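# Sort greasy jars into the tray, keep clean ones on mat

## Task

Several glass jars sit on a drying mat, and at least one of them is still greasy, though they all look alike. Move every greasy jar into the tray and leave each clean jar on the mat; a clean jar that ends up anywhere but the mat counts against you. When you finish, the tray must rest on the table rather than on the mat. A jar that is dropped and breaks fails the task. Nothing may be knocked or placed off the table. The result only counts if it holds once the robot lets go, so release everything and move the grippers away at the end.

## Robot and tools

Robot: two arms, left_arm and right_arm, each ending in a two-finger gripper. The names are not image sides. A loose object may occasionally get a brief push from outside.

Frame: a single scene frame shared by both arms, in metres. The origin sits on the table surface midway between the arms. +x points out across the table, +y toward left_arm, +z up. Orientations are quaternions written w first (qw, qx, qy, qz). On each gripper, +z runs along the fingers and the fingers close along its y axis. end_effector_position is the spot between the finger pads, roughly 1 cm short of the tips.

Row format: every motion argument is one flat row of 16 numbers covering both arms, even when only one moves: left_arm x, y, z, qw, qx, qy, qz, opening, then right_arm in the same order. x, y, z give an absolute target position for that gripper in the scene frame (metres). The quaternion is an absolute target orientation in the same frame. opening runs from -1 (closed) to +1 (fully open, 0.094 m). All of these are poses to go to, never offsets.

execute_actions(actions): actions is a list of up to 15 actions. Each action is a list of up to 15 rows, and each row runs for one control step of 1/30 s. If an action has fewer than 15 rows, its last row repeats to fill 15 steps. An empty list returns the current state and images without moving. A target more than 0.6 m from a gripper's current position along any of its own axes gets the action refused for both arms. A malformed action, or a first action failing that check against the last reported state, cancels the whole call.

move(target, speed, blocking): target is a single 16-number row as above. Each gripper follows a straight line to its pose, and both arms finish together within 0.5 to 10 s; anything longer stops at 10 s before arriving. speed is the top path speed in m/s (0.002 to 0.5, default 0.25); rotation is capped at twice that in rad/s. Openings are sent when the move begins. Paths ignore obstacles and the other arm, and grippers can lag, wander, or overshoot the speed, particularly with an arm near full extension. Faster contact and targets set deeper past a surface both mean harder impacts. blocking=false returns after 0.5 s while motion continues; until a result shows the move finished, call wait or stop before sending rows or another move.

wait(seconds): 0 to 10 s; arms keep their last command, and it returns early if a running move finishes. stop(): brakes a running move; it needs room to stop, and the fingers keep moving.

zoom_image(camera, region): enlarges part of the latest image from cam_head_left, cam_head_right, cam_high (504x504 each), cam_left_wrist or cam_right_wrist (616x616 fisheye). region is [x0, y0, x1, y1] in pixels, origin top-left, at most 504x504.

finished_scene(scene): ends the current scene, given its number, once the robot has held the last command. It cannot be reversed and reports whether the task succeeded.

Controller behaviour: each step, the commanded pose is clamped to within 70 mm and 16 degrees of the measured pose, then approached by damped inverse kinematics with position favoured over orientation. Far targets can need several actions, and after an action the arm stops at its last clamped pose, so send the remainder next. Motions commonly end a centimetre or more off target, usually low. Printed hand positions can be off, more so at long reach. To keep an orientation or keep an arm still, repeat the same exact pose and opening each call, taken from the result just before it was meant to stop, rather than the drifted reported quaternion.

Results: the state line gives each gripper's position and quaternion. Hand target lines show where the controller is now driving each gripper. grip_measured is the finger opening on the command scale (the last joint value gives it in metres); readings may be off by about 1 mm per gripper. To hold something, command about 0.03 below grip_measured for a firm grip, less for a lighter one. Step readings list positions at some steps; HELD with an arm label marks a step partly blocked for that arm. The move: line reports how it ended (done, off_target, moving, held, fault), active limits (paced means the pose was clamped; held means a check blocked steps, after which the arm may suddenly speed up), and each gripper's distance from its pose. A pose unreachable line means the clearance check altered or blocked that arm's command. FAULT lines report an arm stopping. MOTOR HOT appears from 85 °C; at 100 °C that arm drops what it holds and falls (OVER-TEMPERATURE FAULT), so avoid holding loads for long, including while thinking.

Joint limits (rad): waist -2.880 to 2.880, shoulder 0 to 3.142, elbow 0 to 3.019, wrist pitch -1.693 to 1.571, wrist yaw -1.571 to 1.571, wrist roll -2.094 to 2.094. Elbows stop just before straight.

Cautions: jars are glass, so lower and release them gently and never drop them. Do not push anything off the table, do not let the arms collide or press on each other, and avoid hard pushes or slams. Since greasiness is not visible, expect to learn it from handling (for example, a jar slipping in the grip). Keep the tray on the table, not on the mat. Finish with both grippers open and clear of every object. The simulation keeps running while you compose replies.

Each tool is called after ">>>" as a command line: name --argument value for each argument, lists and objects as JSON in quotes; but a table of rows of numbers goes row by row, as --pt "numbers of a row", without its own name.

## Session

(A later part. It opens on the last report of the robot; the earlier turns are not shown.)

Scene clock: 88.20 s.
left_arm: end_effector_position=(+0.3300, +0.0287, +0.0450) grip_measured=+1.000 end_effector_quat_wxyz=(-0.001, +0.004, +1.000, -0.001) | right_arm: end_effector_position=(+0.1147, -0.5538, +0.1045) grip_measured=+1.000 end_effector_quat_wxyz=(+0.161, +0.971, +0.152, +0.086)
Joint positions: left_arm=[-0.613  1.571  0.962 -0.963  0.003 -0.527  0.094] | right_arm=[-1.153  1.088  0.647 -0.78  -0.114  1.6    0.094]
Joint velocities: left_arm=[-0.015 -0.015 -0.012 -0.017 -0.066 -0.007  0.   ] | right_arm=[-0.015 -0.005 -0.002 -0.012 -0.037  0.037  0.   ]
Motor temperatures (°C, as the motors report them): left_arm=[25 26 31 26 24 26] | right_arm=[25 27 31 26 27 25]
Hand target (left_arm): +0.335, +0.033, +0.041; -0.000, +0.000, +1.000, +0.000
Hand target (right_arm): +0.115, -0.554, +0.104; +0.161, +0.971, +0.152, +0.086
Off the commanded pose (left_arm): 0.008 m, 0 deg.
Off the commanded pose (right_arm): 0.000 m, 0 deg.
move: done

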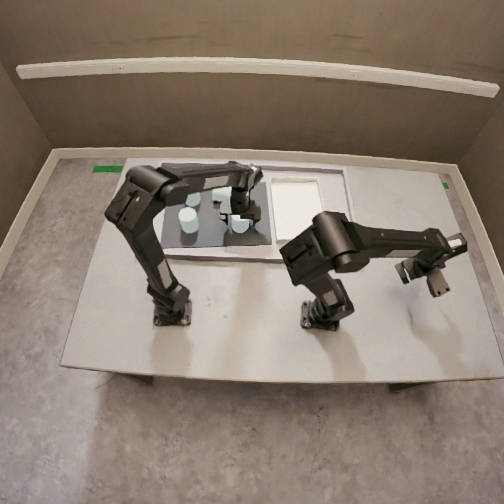

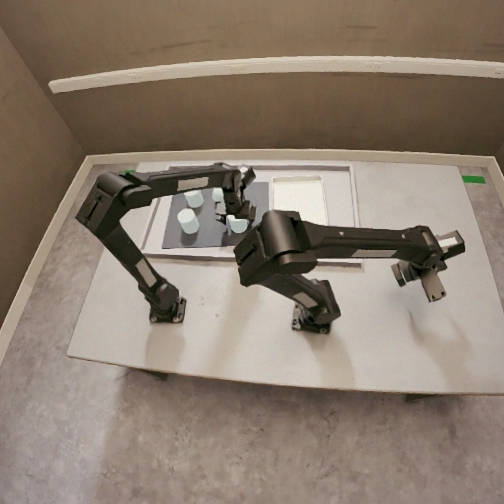

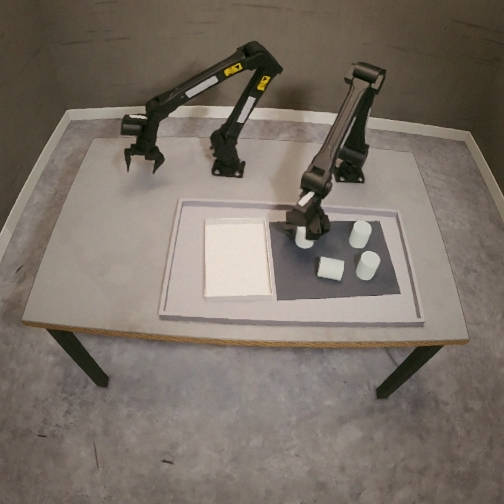

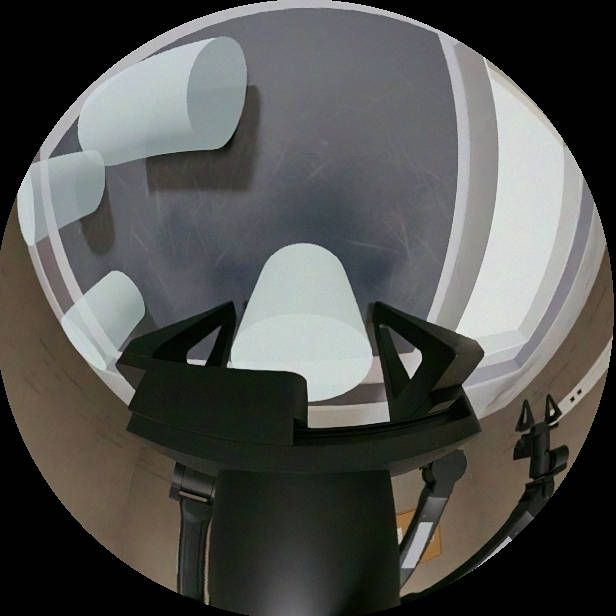

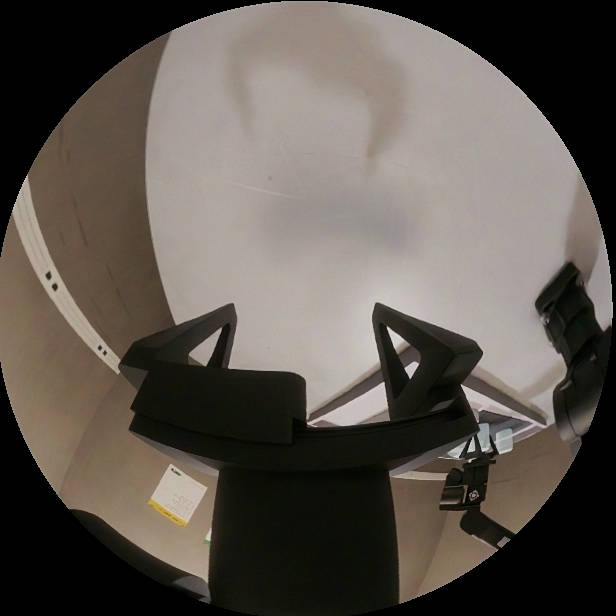

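Centered. Close gently.

>>> execute_actions --actions '[[[0.334,0.034,0.041,0,0,1,0,0.42,0.1147,-0.5538,0.1045,0.161,0.971,0.152,0.086,1]],[[0.334,0.034,0.041,0,0,1,0,0.37,0.1147,-0.5538,0.1045,0.161,0.971,0.152,0.086,1]],[[0.334,0.034,0.041,0,0,1,0,0.36,0.1147,-0.5538,0.1045,0.161,0.971,0.152,0.086,1],[0.334,0.034,0.041,0,0,1,0,0.36,0.1147,-0.5538,0.1045,0.161,0.971,0.152,0.086,1],[0.334,0.034,0.041,0,0,1,0,0.36,0.1147,-0.5538,0.1045,0.161,0.971,0.152,0.086,1],[0.334,0.034,0.041,0,0,1,0,0.35,0.1147,-0.5538,0.1045,0.161,0.971,0.152,0.086,1],[0.334,0.034,0.041,0,0,1,0,0.35,0.1147,-0.5538,0.1045,0.161,0.971,0.152,0.086,1],[0.334,0.034,0.041,0,0,1,0,0.35,0.1147,-0.5538,0.1045,0.161,0.971,0.152,0.086,1],[0.334,0.034,0.041,0,0,1,0,0.346,0.1147,-0.5538,0.1045,0.161,0.971,0.152,0.086,1],[0.334,0.034,0.041,0,0,1,0,0.346,0.1147,-0.5538,0.1045,0.161,0.971,0.152,0.086,1],[0.334,0.034,0.041,0,0,1,0,0.346,0.1147,-0.5538,0.1045,0.161,0.971,0.152,0.086,1],[0.334,0.034,0.041,0,0,1,0,0.343,0.1147,-0.5538,0.1045,0.161,0.971,0.152,0.086,1],[0.334,0.034,0.041,0,0,1,0,0.343,0.1147,-0.5538,0.1045,0.161,0.971,0.152,0.086,1],[0.334,0.034,0.041,0,0,1,0,0.343,0.1147,-0.5538,0.1045,0.161,0.971,0.152,0.086,1],[0.334,0.034,0.041,0,0,1,0,0.34,0.1147,-0.5538,0.1045,0.161,0.971,0.152,0.086,1]]]'

>>> move --target '[0.346,0.032,0.075,0,0,1,0,0.34,0.1147,-0.5538,0.1045,0.161,0.971,0.152,0.086,1]' --speed 0.035

Scene clock: 90.53 s.
left_arm: end_effector_position=(+0.3300, +0.0289, +0.0450) grip_measured=+0.343 end_effector_quat_wxyz=(-0.001, +0.004, +1.000, -0.001) | right_arm: end_effector_position=(+0.1147, -0.5538, +0.1045) grip_measured=+1.000 end_effector_quat_wxyz=(+0.161, +0.971, +0.152, +0.086)
Joint positions: left_arm=[-0.613  1.571  0.962 -0.963  0.002 -0.527  0.063] | right_arm=[-1.153  1.088  0.647 -0.78  -0.114  1.6    0.094]
Joint velocities: left_arm=[ 0.005  0.005  0.007 -0.002 -0.081  0.051 -0.001] | right_arm=[ 0.015  0.005  0.012 -0.012 -0.066  0.051  0.   ]
Motor temperatures (°C, as the motors report them): left_arm=[25 26 31 26 24 26] | right_arm=[25 27 31 26 27 25]
Hand target (left_arm): +0.334, +0.034, +0.041; -0.000, -0.000, +1.000, +0.000
Hand target (right_arm): +0.115, -0.554, +0.104; +0.161, +0.971, +0.152, +0.086
Off the commanded pose (left_arm): 0.008 m, 0 deg.
Off the commanded pose (right_arm): 0.000 m, 0 deg.
Step readings (end_effector_position; steps 1 to 15: 1st action; 16 to 30: 2nd action; 31 to 45: 3rd action):
0: left_arm (+0.3300, +0.0287, +0.0450) | right_arm (+0.1147, -0.5538, +0.1045)
1: left_arm (+0.3300, +0.0287, +0.0450) | right_arm (+0.1147, -0.5538, +0.1045)
2: left_arm (+0.3300, +0.0287, +0.0450) | right_arm (+0.1147, -0.5538, +0.1045)
4: left_arm (+0.3300, +0.0287, +0.0450) | right_arm (+0.1147, -0.5538, +0.1045)
8: left_arm (+0.3300, +0.0287, +0.0450) | right_arm (+0.1147, -0.5538, +0.1045)
15: left_arm (+0.3300, +0.0287, +0.0450) | right_arm (+0.1147, -0.5538, +0.1045)
16: left_arm (+0.3300, +0.0287, +0.0450) | right_arm (+0.1147, -0.5538, +0.1045)
17: left_arm (+0.3300, +0.0288, +0.0450) | right_arm (+0.1147, -0.5538, +0.1045)
19: left_arm (+0.3300, +0.0289, +0.0450) | right_arm (+0.1147, -0.5538, +0.1045)
23: left_arm (+0.3300, +0.0289, +0.0450) | right_arm (+0.1147, -0.5538, +0.1045)
30: left_arm (+0.3300, +0.0289, +0.0450) | right_arm (+0.1147, -0.5538, +0.1045)
31: left_arm (+0.3300, +0.0289, +0.0450) | right_arm (+0.1147, -0.5538, +0.1045)
32: left_arm (+0.3300, +0.0289, +0.0450) | right_arm (+0.1147, -0.5538, +0.1045)
34: left_arm (+0.3300, +0.0289, +0.0450) | right_arm (+0.1147, -0.5538, +0.1045)
38: left_arm (+0.3300, +0.0289, +0.0450) | right_arm (+0.1147, -0.5538, +0.1045)
45: end_effector_position above

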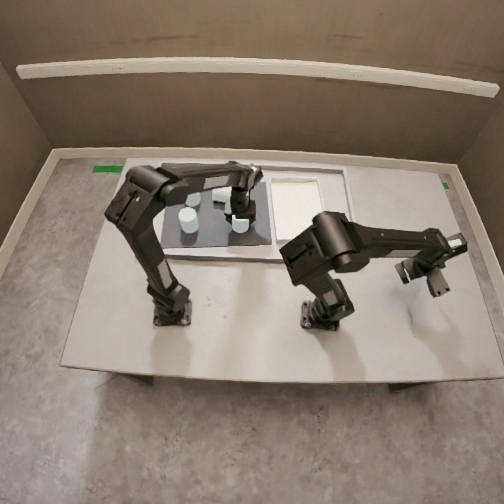

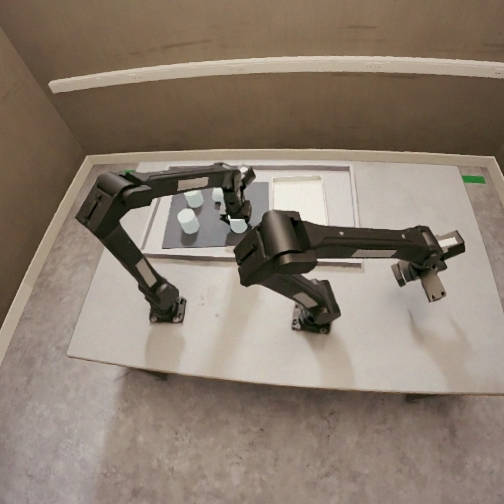

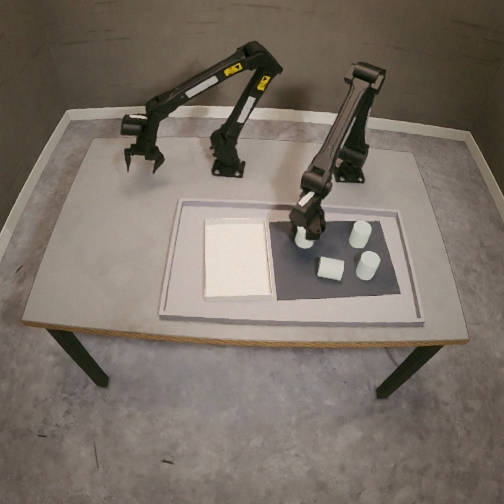

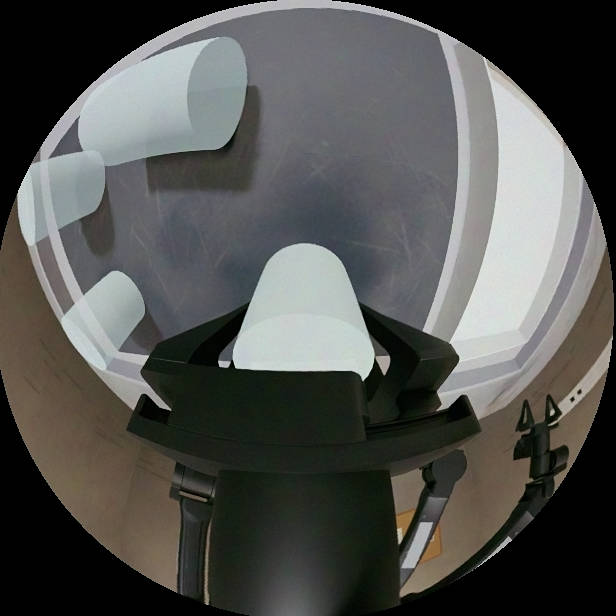

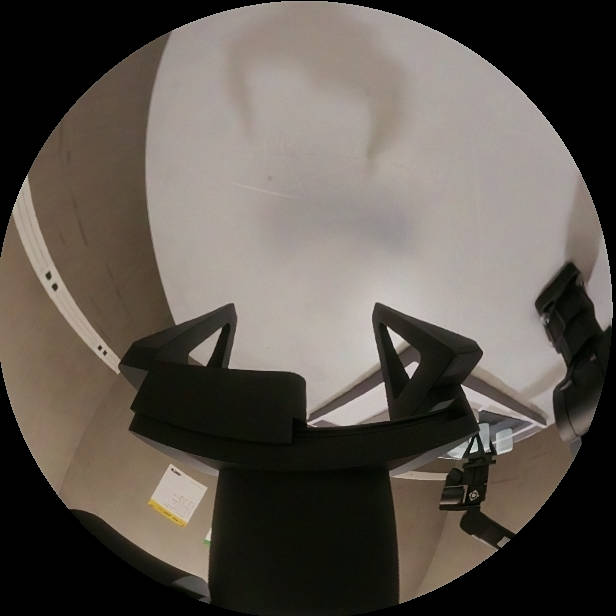

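Scene clock: 91.80 s.
left_arm: end_effector_position=(+0.3242, +0.0365, +0.0527) grip_measured=+0.343 end_effector_quat_wxyz=(-0.025, +0.004, +1.000, +0.013) | right_arm: end_effector_position=(+0.1147, -0.5538, +0.1045) grip_measured=+1.000 end_effector_quat_wxyz=(+0.161, +0.971, +0.152, +0.086)
Joint positions: left_arm=[-0.604  1.571  0.985 -1.043  0.002 -0.518  0.063] | right_arm=[-1.153  1.088  0.647 -0.78  -0.114  1.6    0.094]
Joint velocities: left_arm=[-0.015 -0.015  0.017 -0.012  0.007 -0.037  0.001] | right_arm=[-0.015 -0.005  0.007 -0.022 -0.051  0.081  0.   ]
Motor temperatures (°C, as the motors report them): left_arm=[25 26 31 26 24 26] | right_arm=[25 27 31 26 27 25]
Hand target (left_arm): +0.345, +0.033, +0.075; +0.000, -0.000, +1.000, +0.000
Hand target (right_arm): +0.115, -0.554, +0.104; +0.161, +0.971, +0.152, +0.086
Off the commanded pose (left_arm): 0.032 m, 3 deg.
Off the commanded pose (right_arm): 0.000 m, 0 deg.
move: off_target (left_arm)

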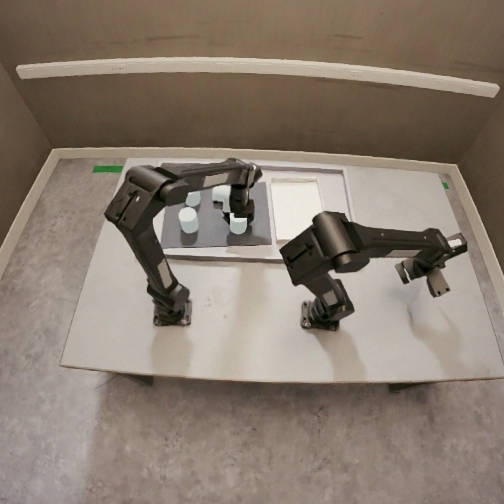

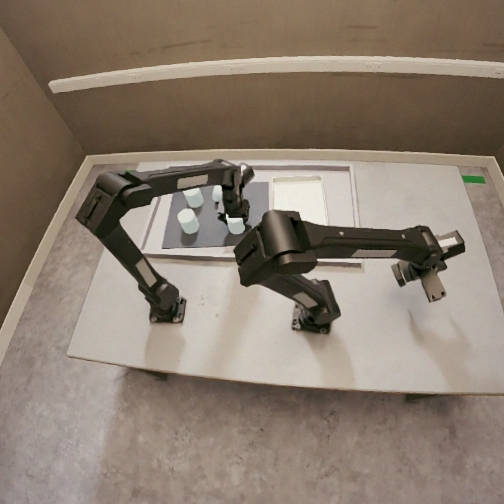

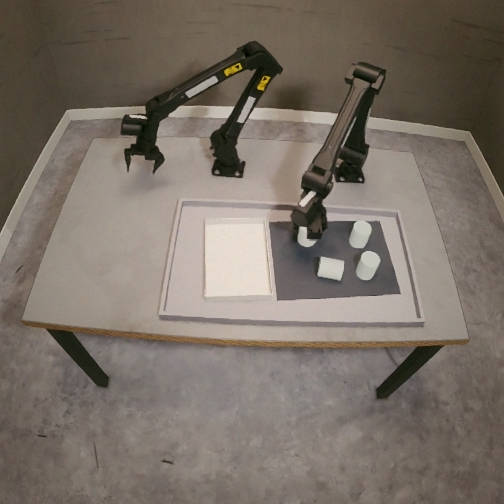

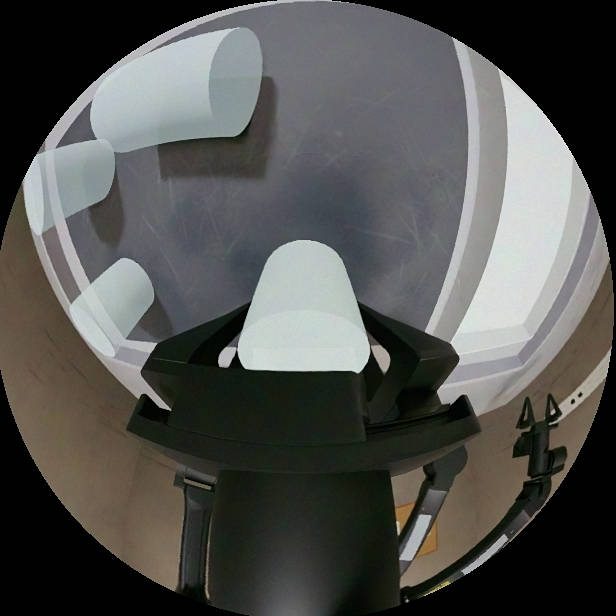

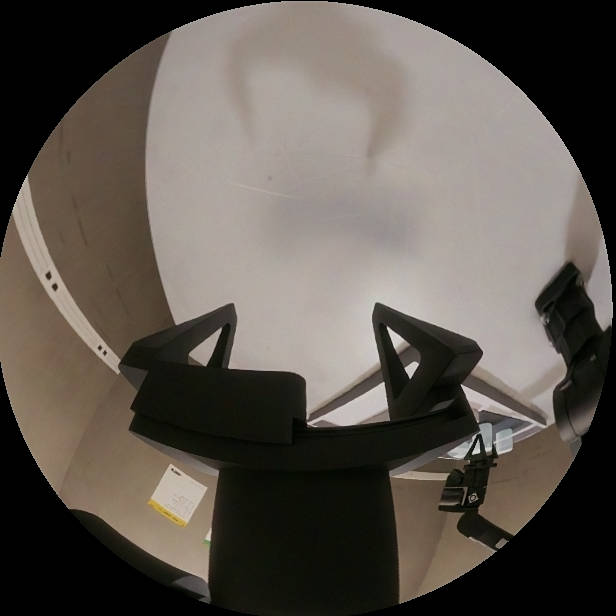

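>>> move --target '[0.350,0.030,0.085,0,0,1,0,0.34,0.1147,-0.5538,0.1045,0.161,0.971,0.152,0.086,1]' --speed 0.03

Scene clock: 94.63 s.
left_arm: end_effector_position=(+0.3279, +0.0345, +0.0610) grip_measured=+0.343 end_effector_quat_wxyz=(-0.027, +0.004, +1.000, +0.015) | right_arm: end_effector_position=(+0.1147, -0.5538, +0.1045) grip_measured=+1.000 end_effector_quat_wxyz=(+0.161, +0.971, +0.152, +0.086)
Joint positions: left_arm=[-0.604  1.571  1.011 -1.072  0.002 -0.517  0.063] | right_arm=[-1.153  1.088  0.647 -0.78  -0.114  1.6    0.094]
Joint velocities: left_arm=[-0.005 -0.005 -0.017 -0.007 -0.037 -0.007 -0.   ] | right_arm=[ 0.015 -0.005 -0.007  0.002  0.007  0.037  0.   ]
Motor temperatures (°C, as the motors report them): left_arm=[25 26 31 26 24 26] | right_arm=[25 27 31 26 27 25]
Hand target (left_arm): +0.348, +0.031, +0.086; +0.001, -0.000, +1.000, +0.001
Hand target (right_arm): +0.115, -0.554, +0.104; +0.161, +0.971, +0.152, +0.086
Off the commanded pose (left_arm): 0.033 m, 4 deg.
Off the commanded pose (right_arm): 0.000 m, 0 deg.
move: off_target (left_arm)

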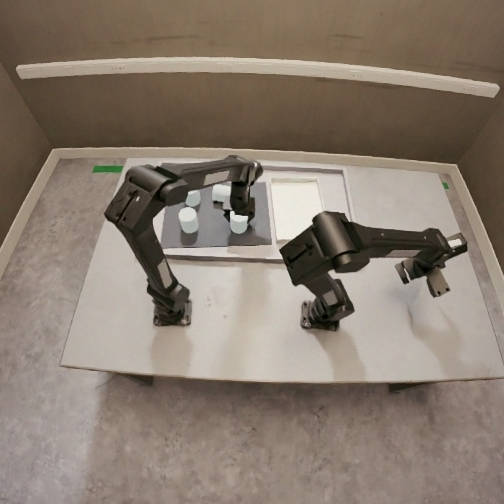

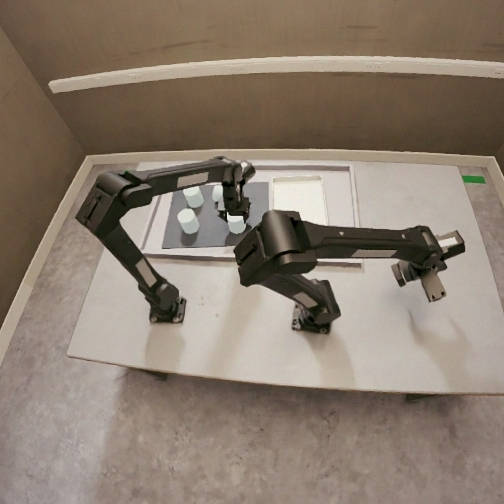

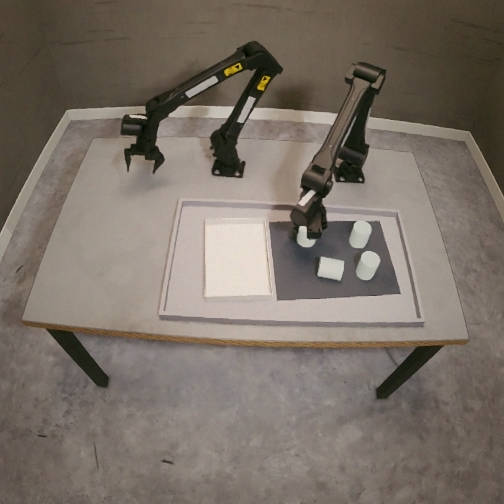

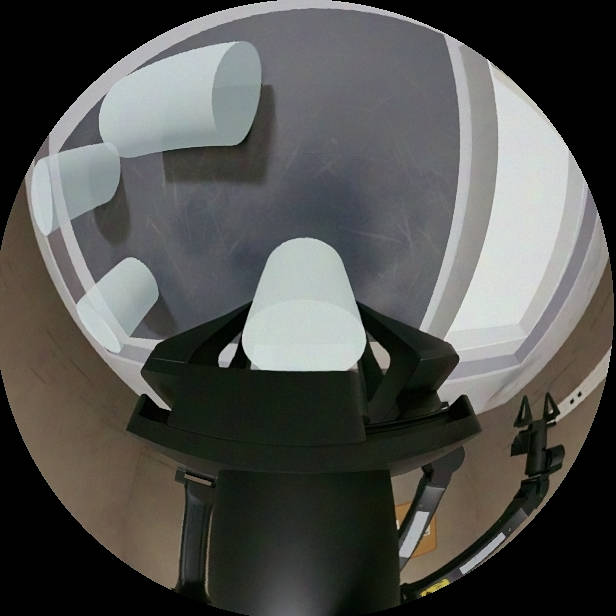

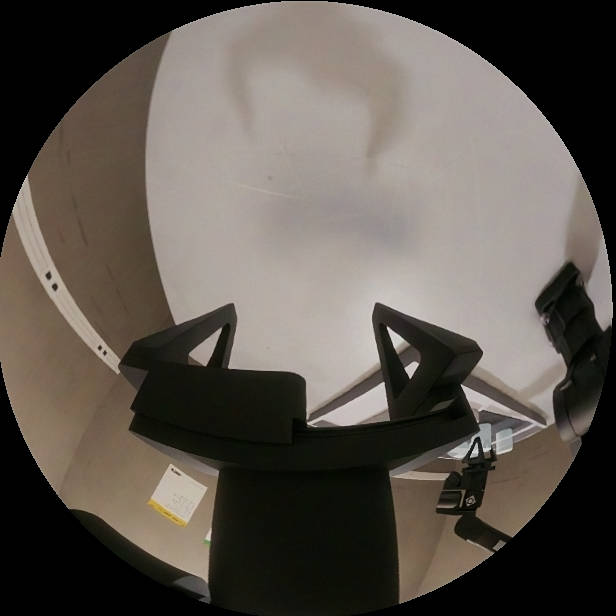

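>>> move --target '[0.331,0.034,0.042,0,0,1,0,0.5,0.1147,-0.5538,0.1045,0.161,0.971,0.152,0.086,1]' --speed 0.05

Scene clock: 95.60 s.
left_arm: end_effector_position=(+0.3286, +0.0340, +0.0427) grip_measured=+0.498 end_effector_quat_wxyz=(-0.005, +0.004, +1.000, +0.002) | right_arm: end_effector_position=(+0.1147, -0.5538, +0.1045) grip_measured=+1.000 end_effector_quat_wxyz=(+0.161, +0.971, +0.152, +0.086)
Joint positions: left_arm=[-0.604  1.571  0.955 -0.964  0.002 -0.517  0.07 ] | right_arm=[-1.153  1.088  0.647 -0.78  -0.114  1.6    0.094]
Joint velocities: left_arm=[-0.015  0.005  0.007  0.017 -0.037  0.037 -0.   ] | right_arm=[-0.005  0.005 -0.017  0.007  0.037 -0.022  0.   ]
Motor temperatures (°C, as the motors report them): left_arm=[25 26 31 26 24 26] | right_arm=[25 27 31 26 27 25]
Hand target (left_arm): +0.331, +0.034, +0.042; +0.000, +0.000, +1.000, +0.000
Hand target (right_arm): +0.115, -0.554, +0.104; +0.161, +0.971, +0.152, +0.086
Off the commanded pose (left_arm): 0.002 m, 1 deg.
Off the commanded pose (right_arm): 0.000 m, 0 deg.
move: done

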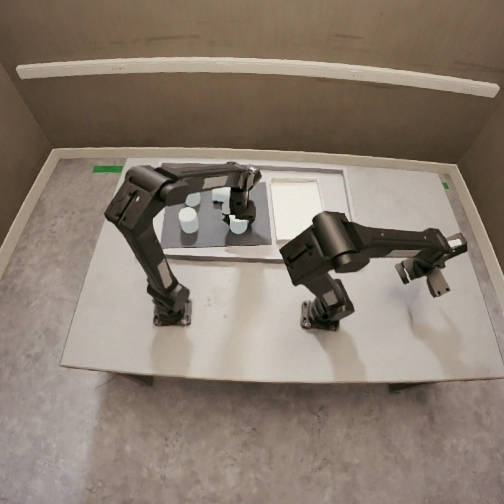

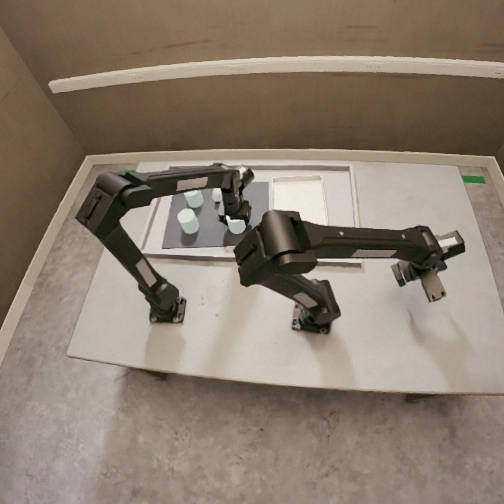

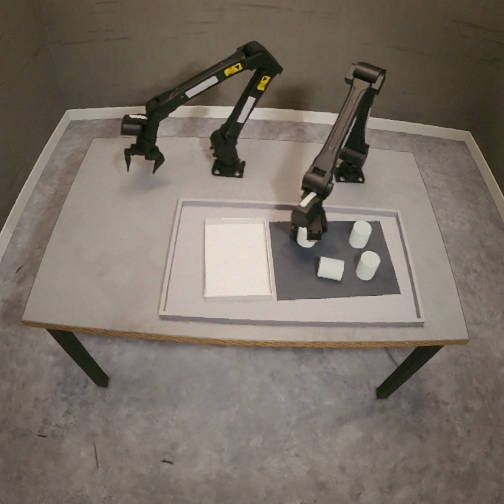

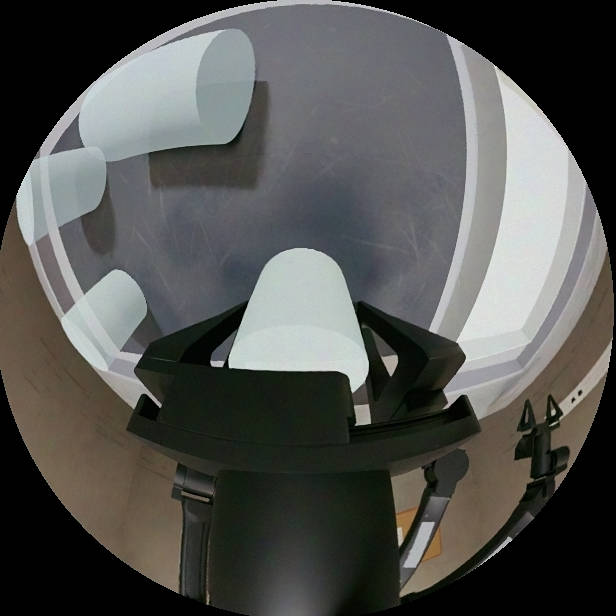

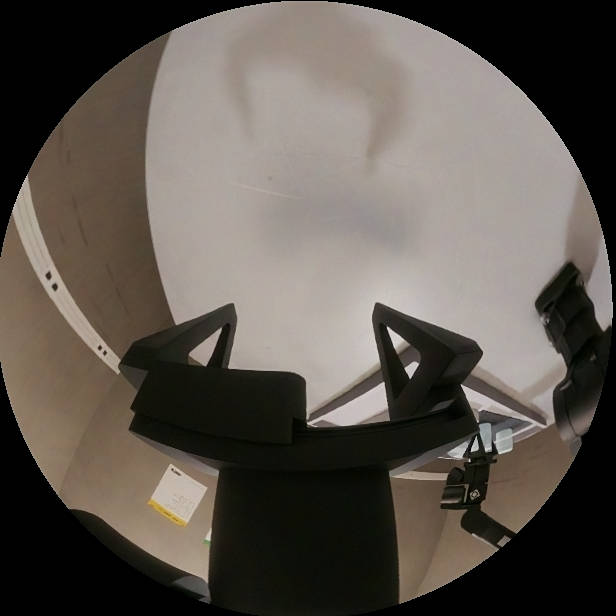

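>>> move --target '[0.322,0.041,0.042,0,0,1,0,0.5,0.1147,-0.5538,0.1045,0.161,0.971,0.152,0.086,1]' --speed 0.03

Scene clock: 96.40 s.
left_arm: end_effector_position=(+0.3168, +0.0408, +0.0332) grip_measured=+0.498 end_effector_quat_wxyz=(-0.015, +0.004, +1.000, +0.008) | right_arm: end_effector_position=(+0.1147, -0.5538, +0.1045) grip_measured=+1.000 end_effector_quat_wxyz=(+0.161, +0.971, +0.152, +0.086)
Joint positions: left_arm=[-0.604  1.57   0.922 -0.958  0.002 -0.517  0.07 ] | right_arm=[-1.153  1.088  0.647 -0.78  -0.114  1.6    0.094]
Joint velocities: left_arm=[ 0.005 -0.005 -0.002 -0.012 -0.007 -0.037  0.   ] | right_arm=[ 0.005 -0.024 -0.002 -0.007  0.037  0.051  0.   ]
Motor temperatures (°C, as the motors report them): left_arm=[25 27 31 26 24 26] | right_arm=[25 27 31 26 27 25]
Hand target (left_arm): +0.322, +0.041, +0.042; -0.000, -0.000, +1.000, +0.000
Hand target (right_arm): +0.115, -0.554, +0.104; +0.161, +0.971, +0.152, +0.086
Off the commanded pose (left_arm): 0.010 m, 2 deg.
Off the commanded pose (right_arm): 0.000 m, 0 deg.
move: done

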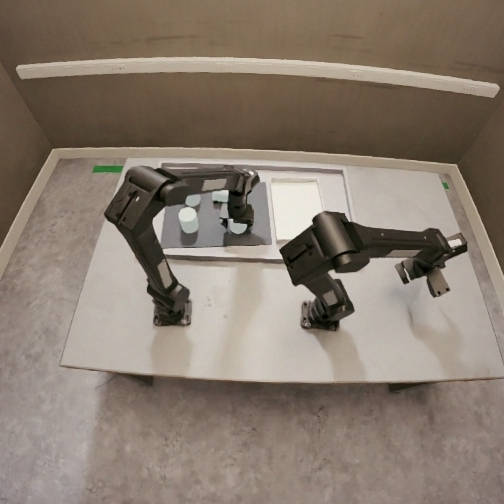

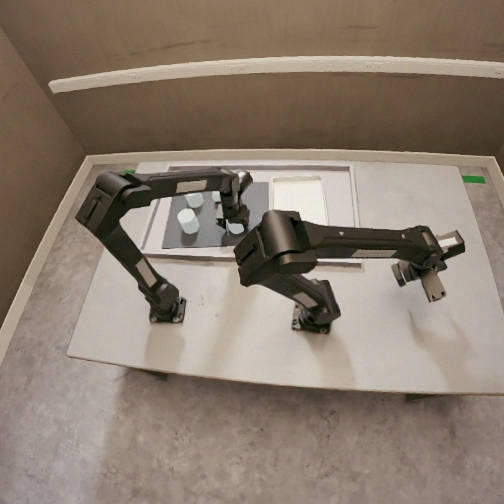

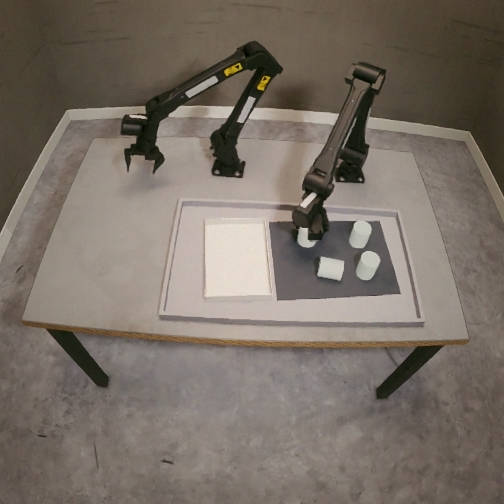

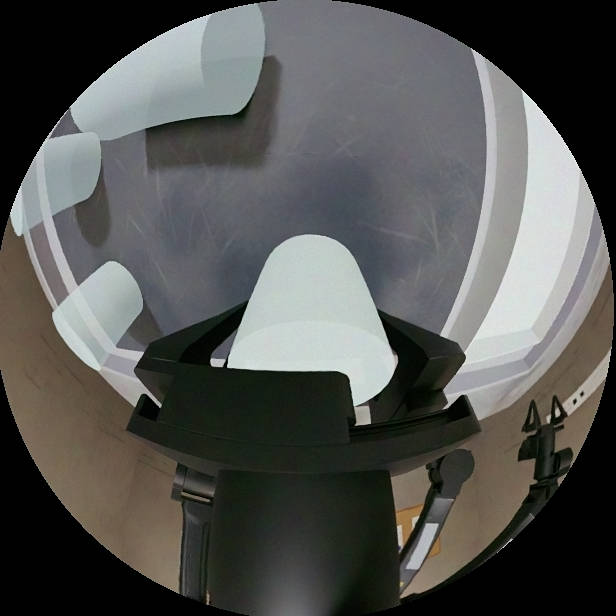

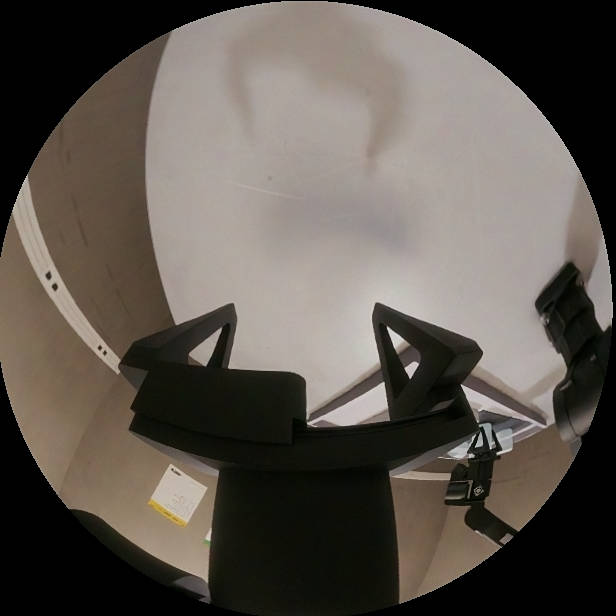

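>>> move --target '[0.345,0.030,0.08,0,0,1,0,1,0.1147,-0.5538,0.1045,0.161,0.971,0.152,0.086,1]' --speed 0.05

>>> move --target '[0.327,0.038,0.043,0,0,1,0,1,0.1147,-0.5538,0.1045,0.161,0.971,0.152,0.086,1]' --speed 0.05

Scene clock: 97.97 s.
left_arm: end_effector_position=(+0.3256, +0.0358, +0.0585) grip_measured=+1.000 end_effector_quat_wxyz=(-0.024, +0.004, +1.000, +0.013) | right_arm: end_effector_position=(+0.1147, -0.5538, +0.1045) grip_measured=+1.000 end_effector_quat_wxyz=(+0.161, +0.971, +0.152, +0.086)
Joint positions: left_arm=[-0.604  1.564  0.995 -1.057  0.002 -0.517  0.094] | right_arm=[-1.153  1.088  0.647 -0.78  -0.114  1.6    0.094]
Joint velocities: left_arm=[-0.005 -0.005 -0.002  0.002 -0.007 -0.022  0.   ] | right_arm=[-0.005 -0.005  0.002 -0.022 -0.007  0.051  0.   ]
Motor temperatures (°C, as the motors report them): left_arm=[25 27 31 26 24 26] | right_arm=[25 27 31 26 27 25]
Hand target (left_arm): +0.343, +0.031, +0.081; +0.000, -0.000, +1.000, +0.000
Hand target (right_arm): +0.115, -0.554, +0.104; +0.161, +0.971, +0.152, +0.086
Off the commanded pose (left_arm): 0.030 m, 3 deg.
Off the commanded pose (right_arm): 0.000 m, 0 deg.
move: off_target (left_arm)

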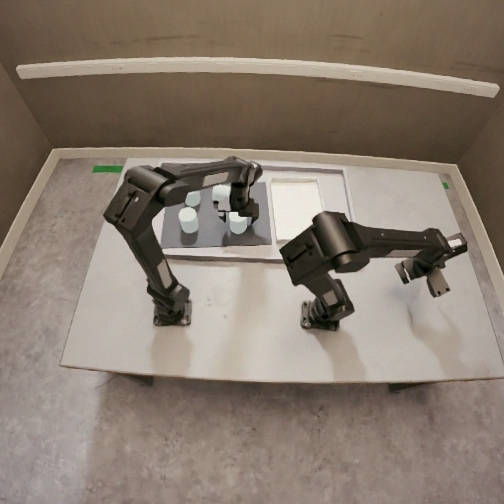

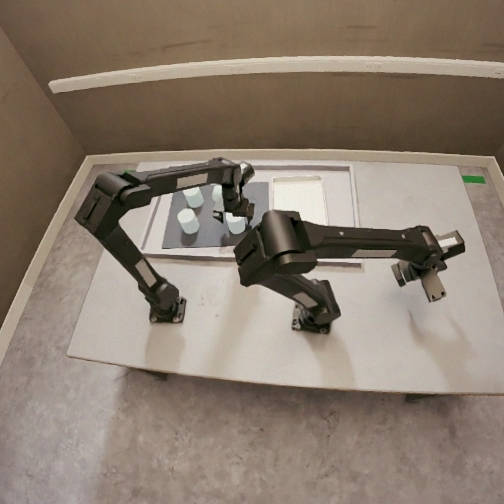

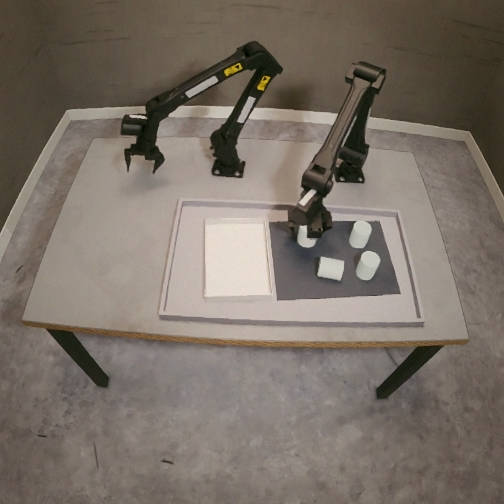

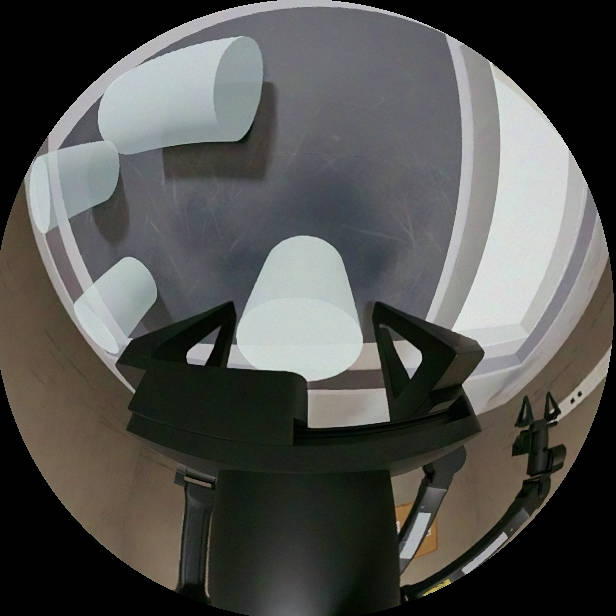

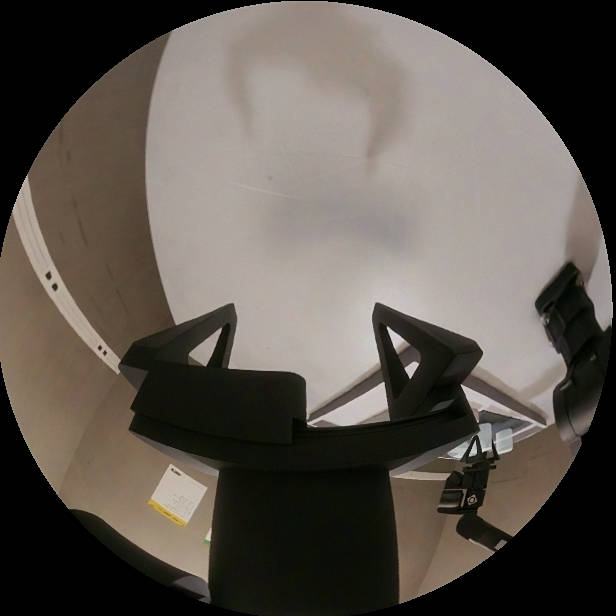

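Scene clock: 98.80 s.
left_arm: end_effector_position=(+0.3233, +0.0371, +0.0407) grip_measured=+1.000 end_effector_quat_wxyz=(-0.008, +0.004, +1.000, +0.004) | right_arm: end_effector_position=(+0.1147, -0.5538, +0.1045) grip_measured=+1.000 end_effector_quat_wxyz=(+0.161, +0.971, +0.152, +0.086)
Joint positions: left_arm=[-0.604  1.564  0.94  -0.964  0.002 -0.517  0.094] | right_arm=[-1.153  1.088  0.647 -0.78  -0.114  1.6    0.094]
Joint velocities: left_arm=[ 0.005 -0.015 -0.017  0.007 -0.051 -0.022  0.   ] | right_arm=[-0.005 -0.005 -0.002 -0.017  0.051 -0.037  0.   ]
Motor temperatures (°C, as the motors report them): left_arm=[25 27 31 26 24 26] | right_arm=[25 27 31 26 27 25]
Hand target (left_arm): +0.327, +0.038, +0.043; +0.000, +0.000, +1.000, +0.000
Hand target (right_arm): +0.115, -0.554, +0.104; +0.161, +0.971, +0.152, +0.086
Off the commanded pose (left_arm): 0.004 m, 1 deg.
Off the commanded pose (right_arm): 0.000 m, 0 deg.
move: done

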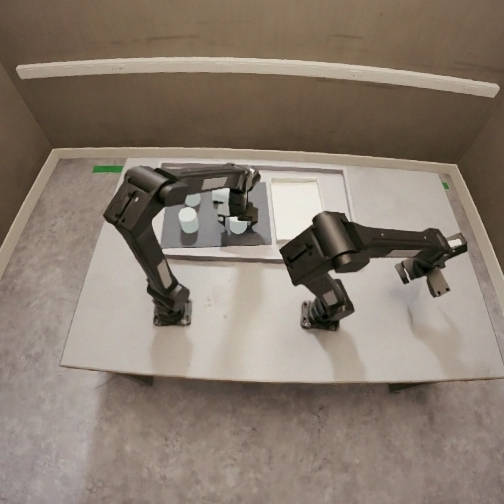

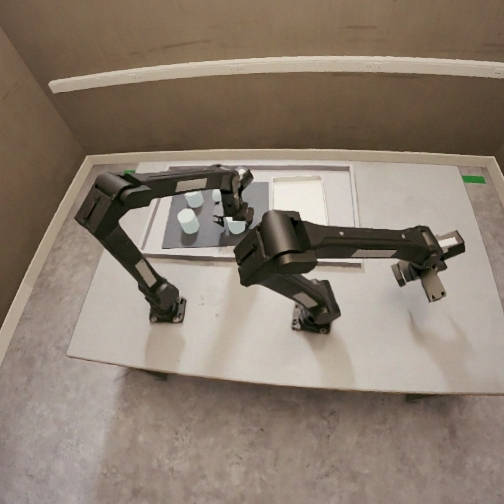

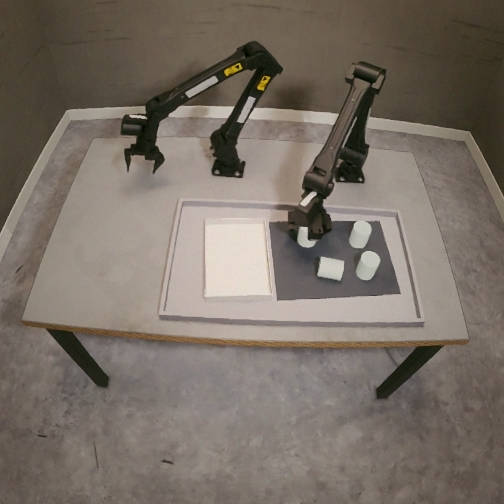

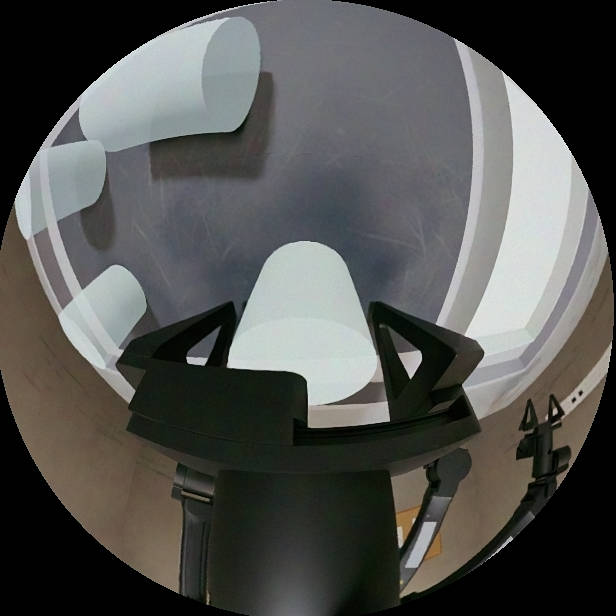

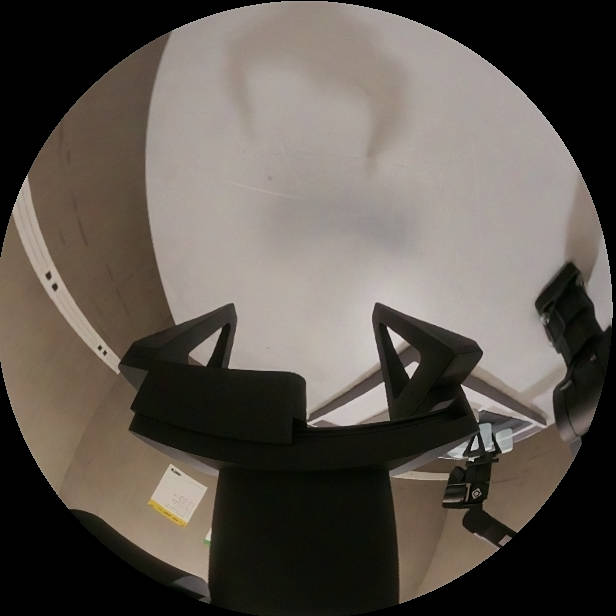

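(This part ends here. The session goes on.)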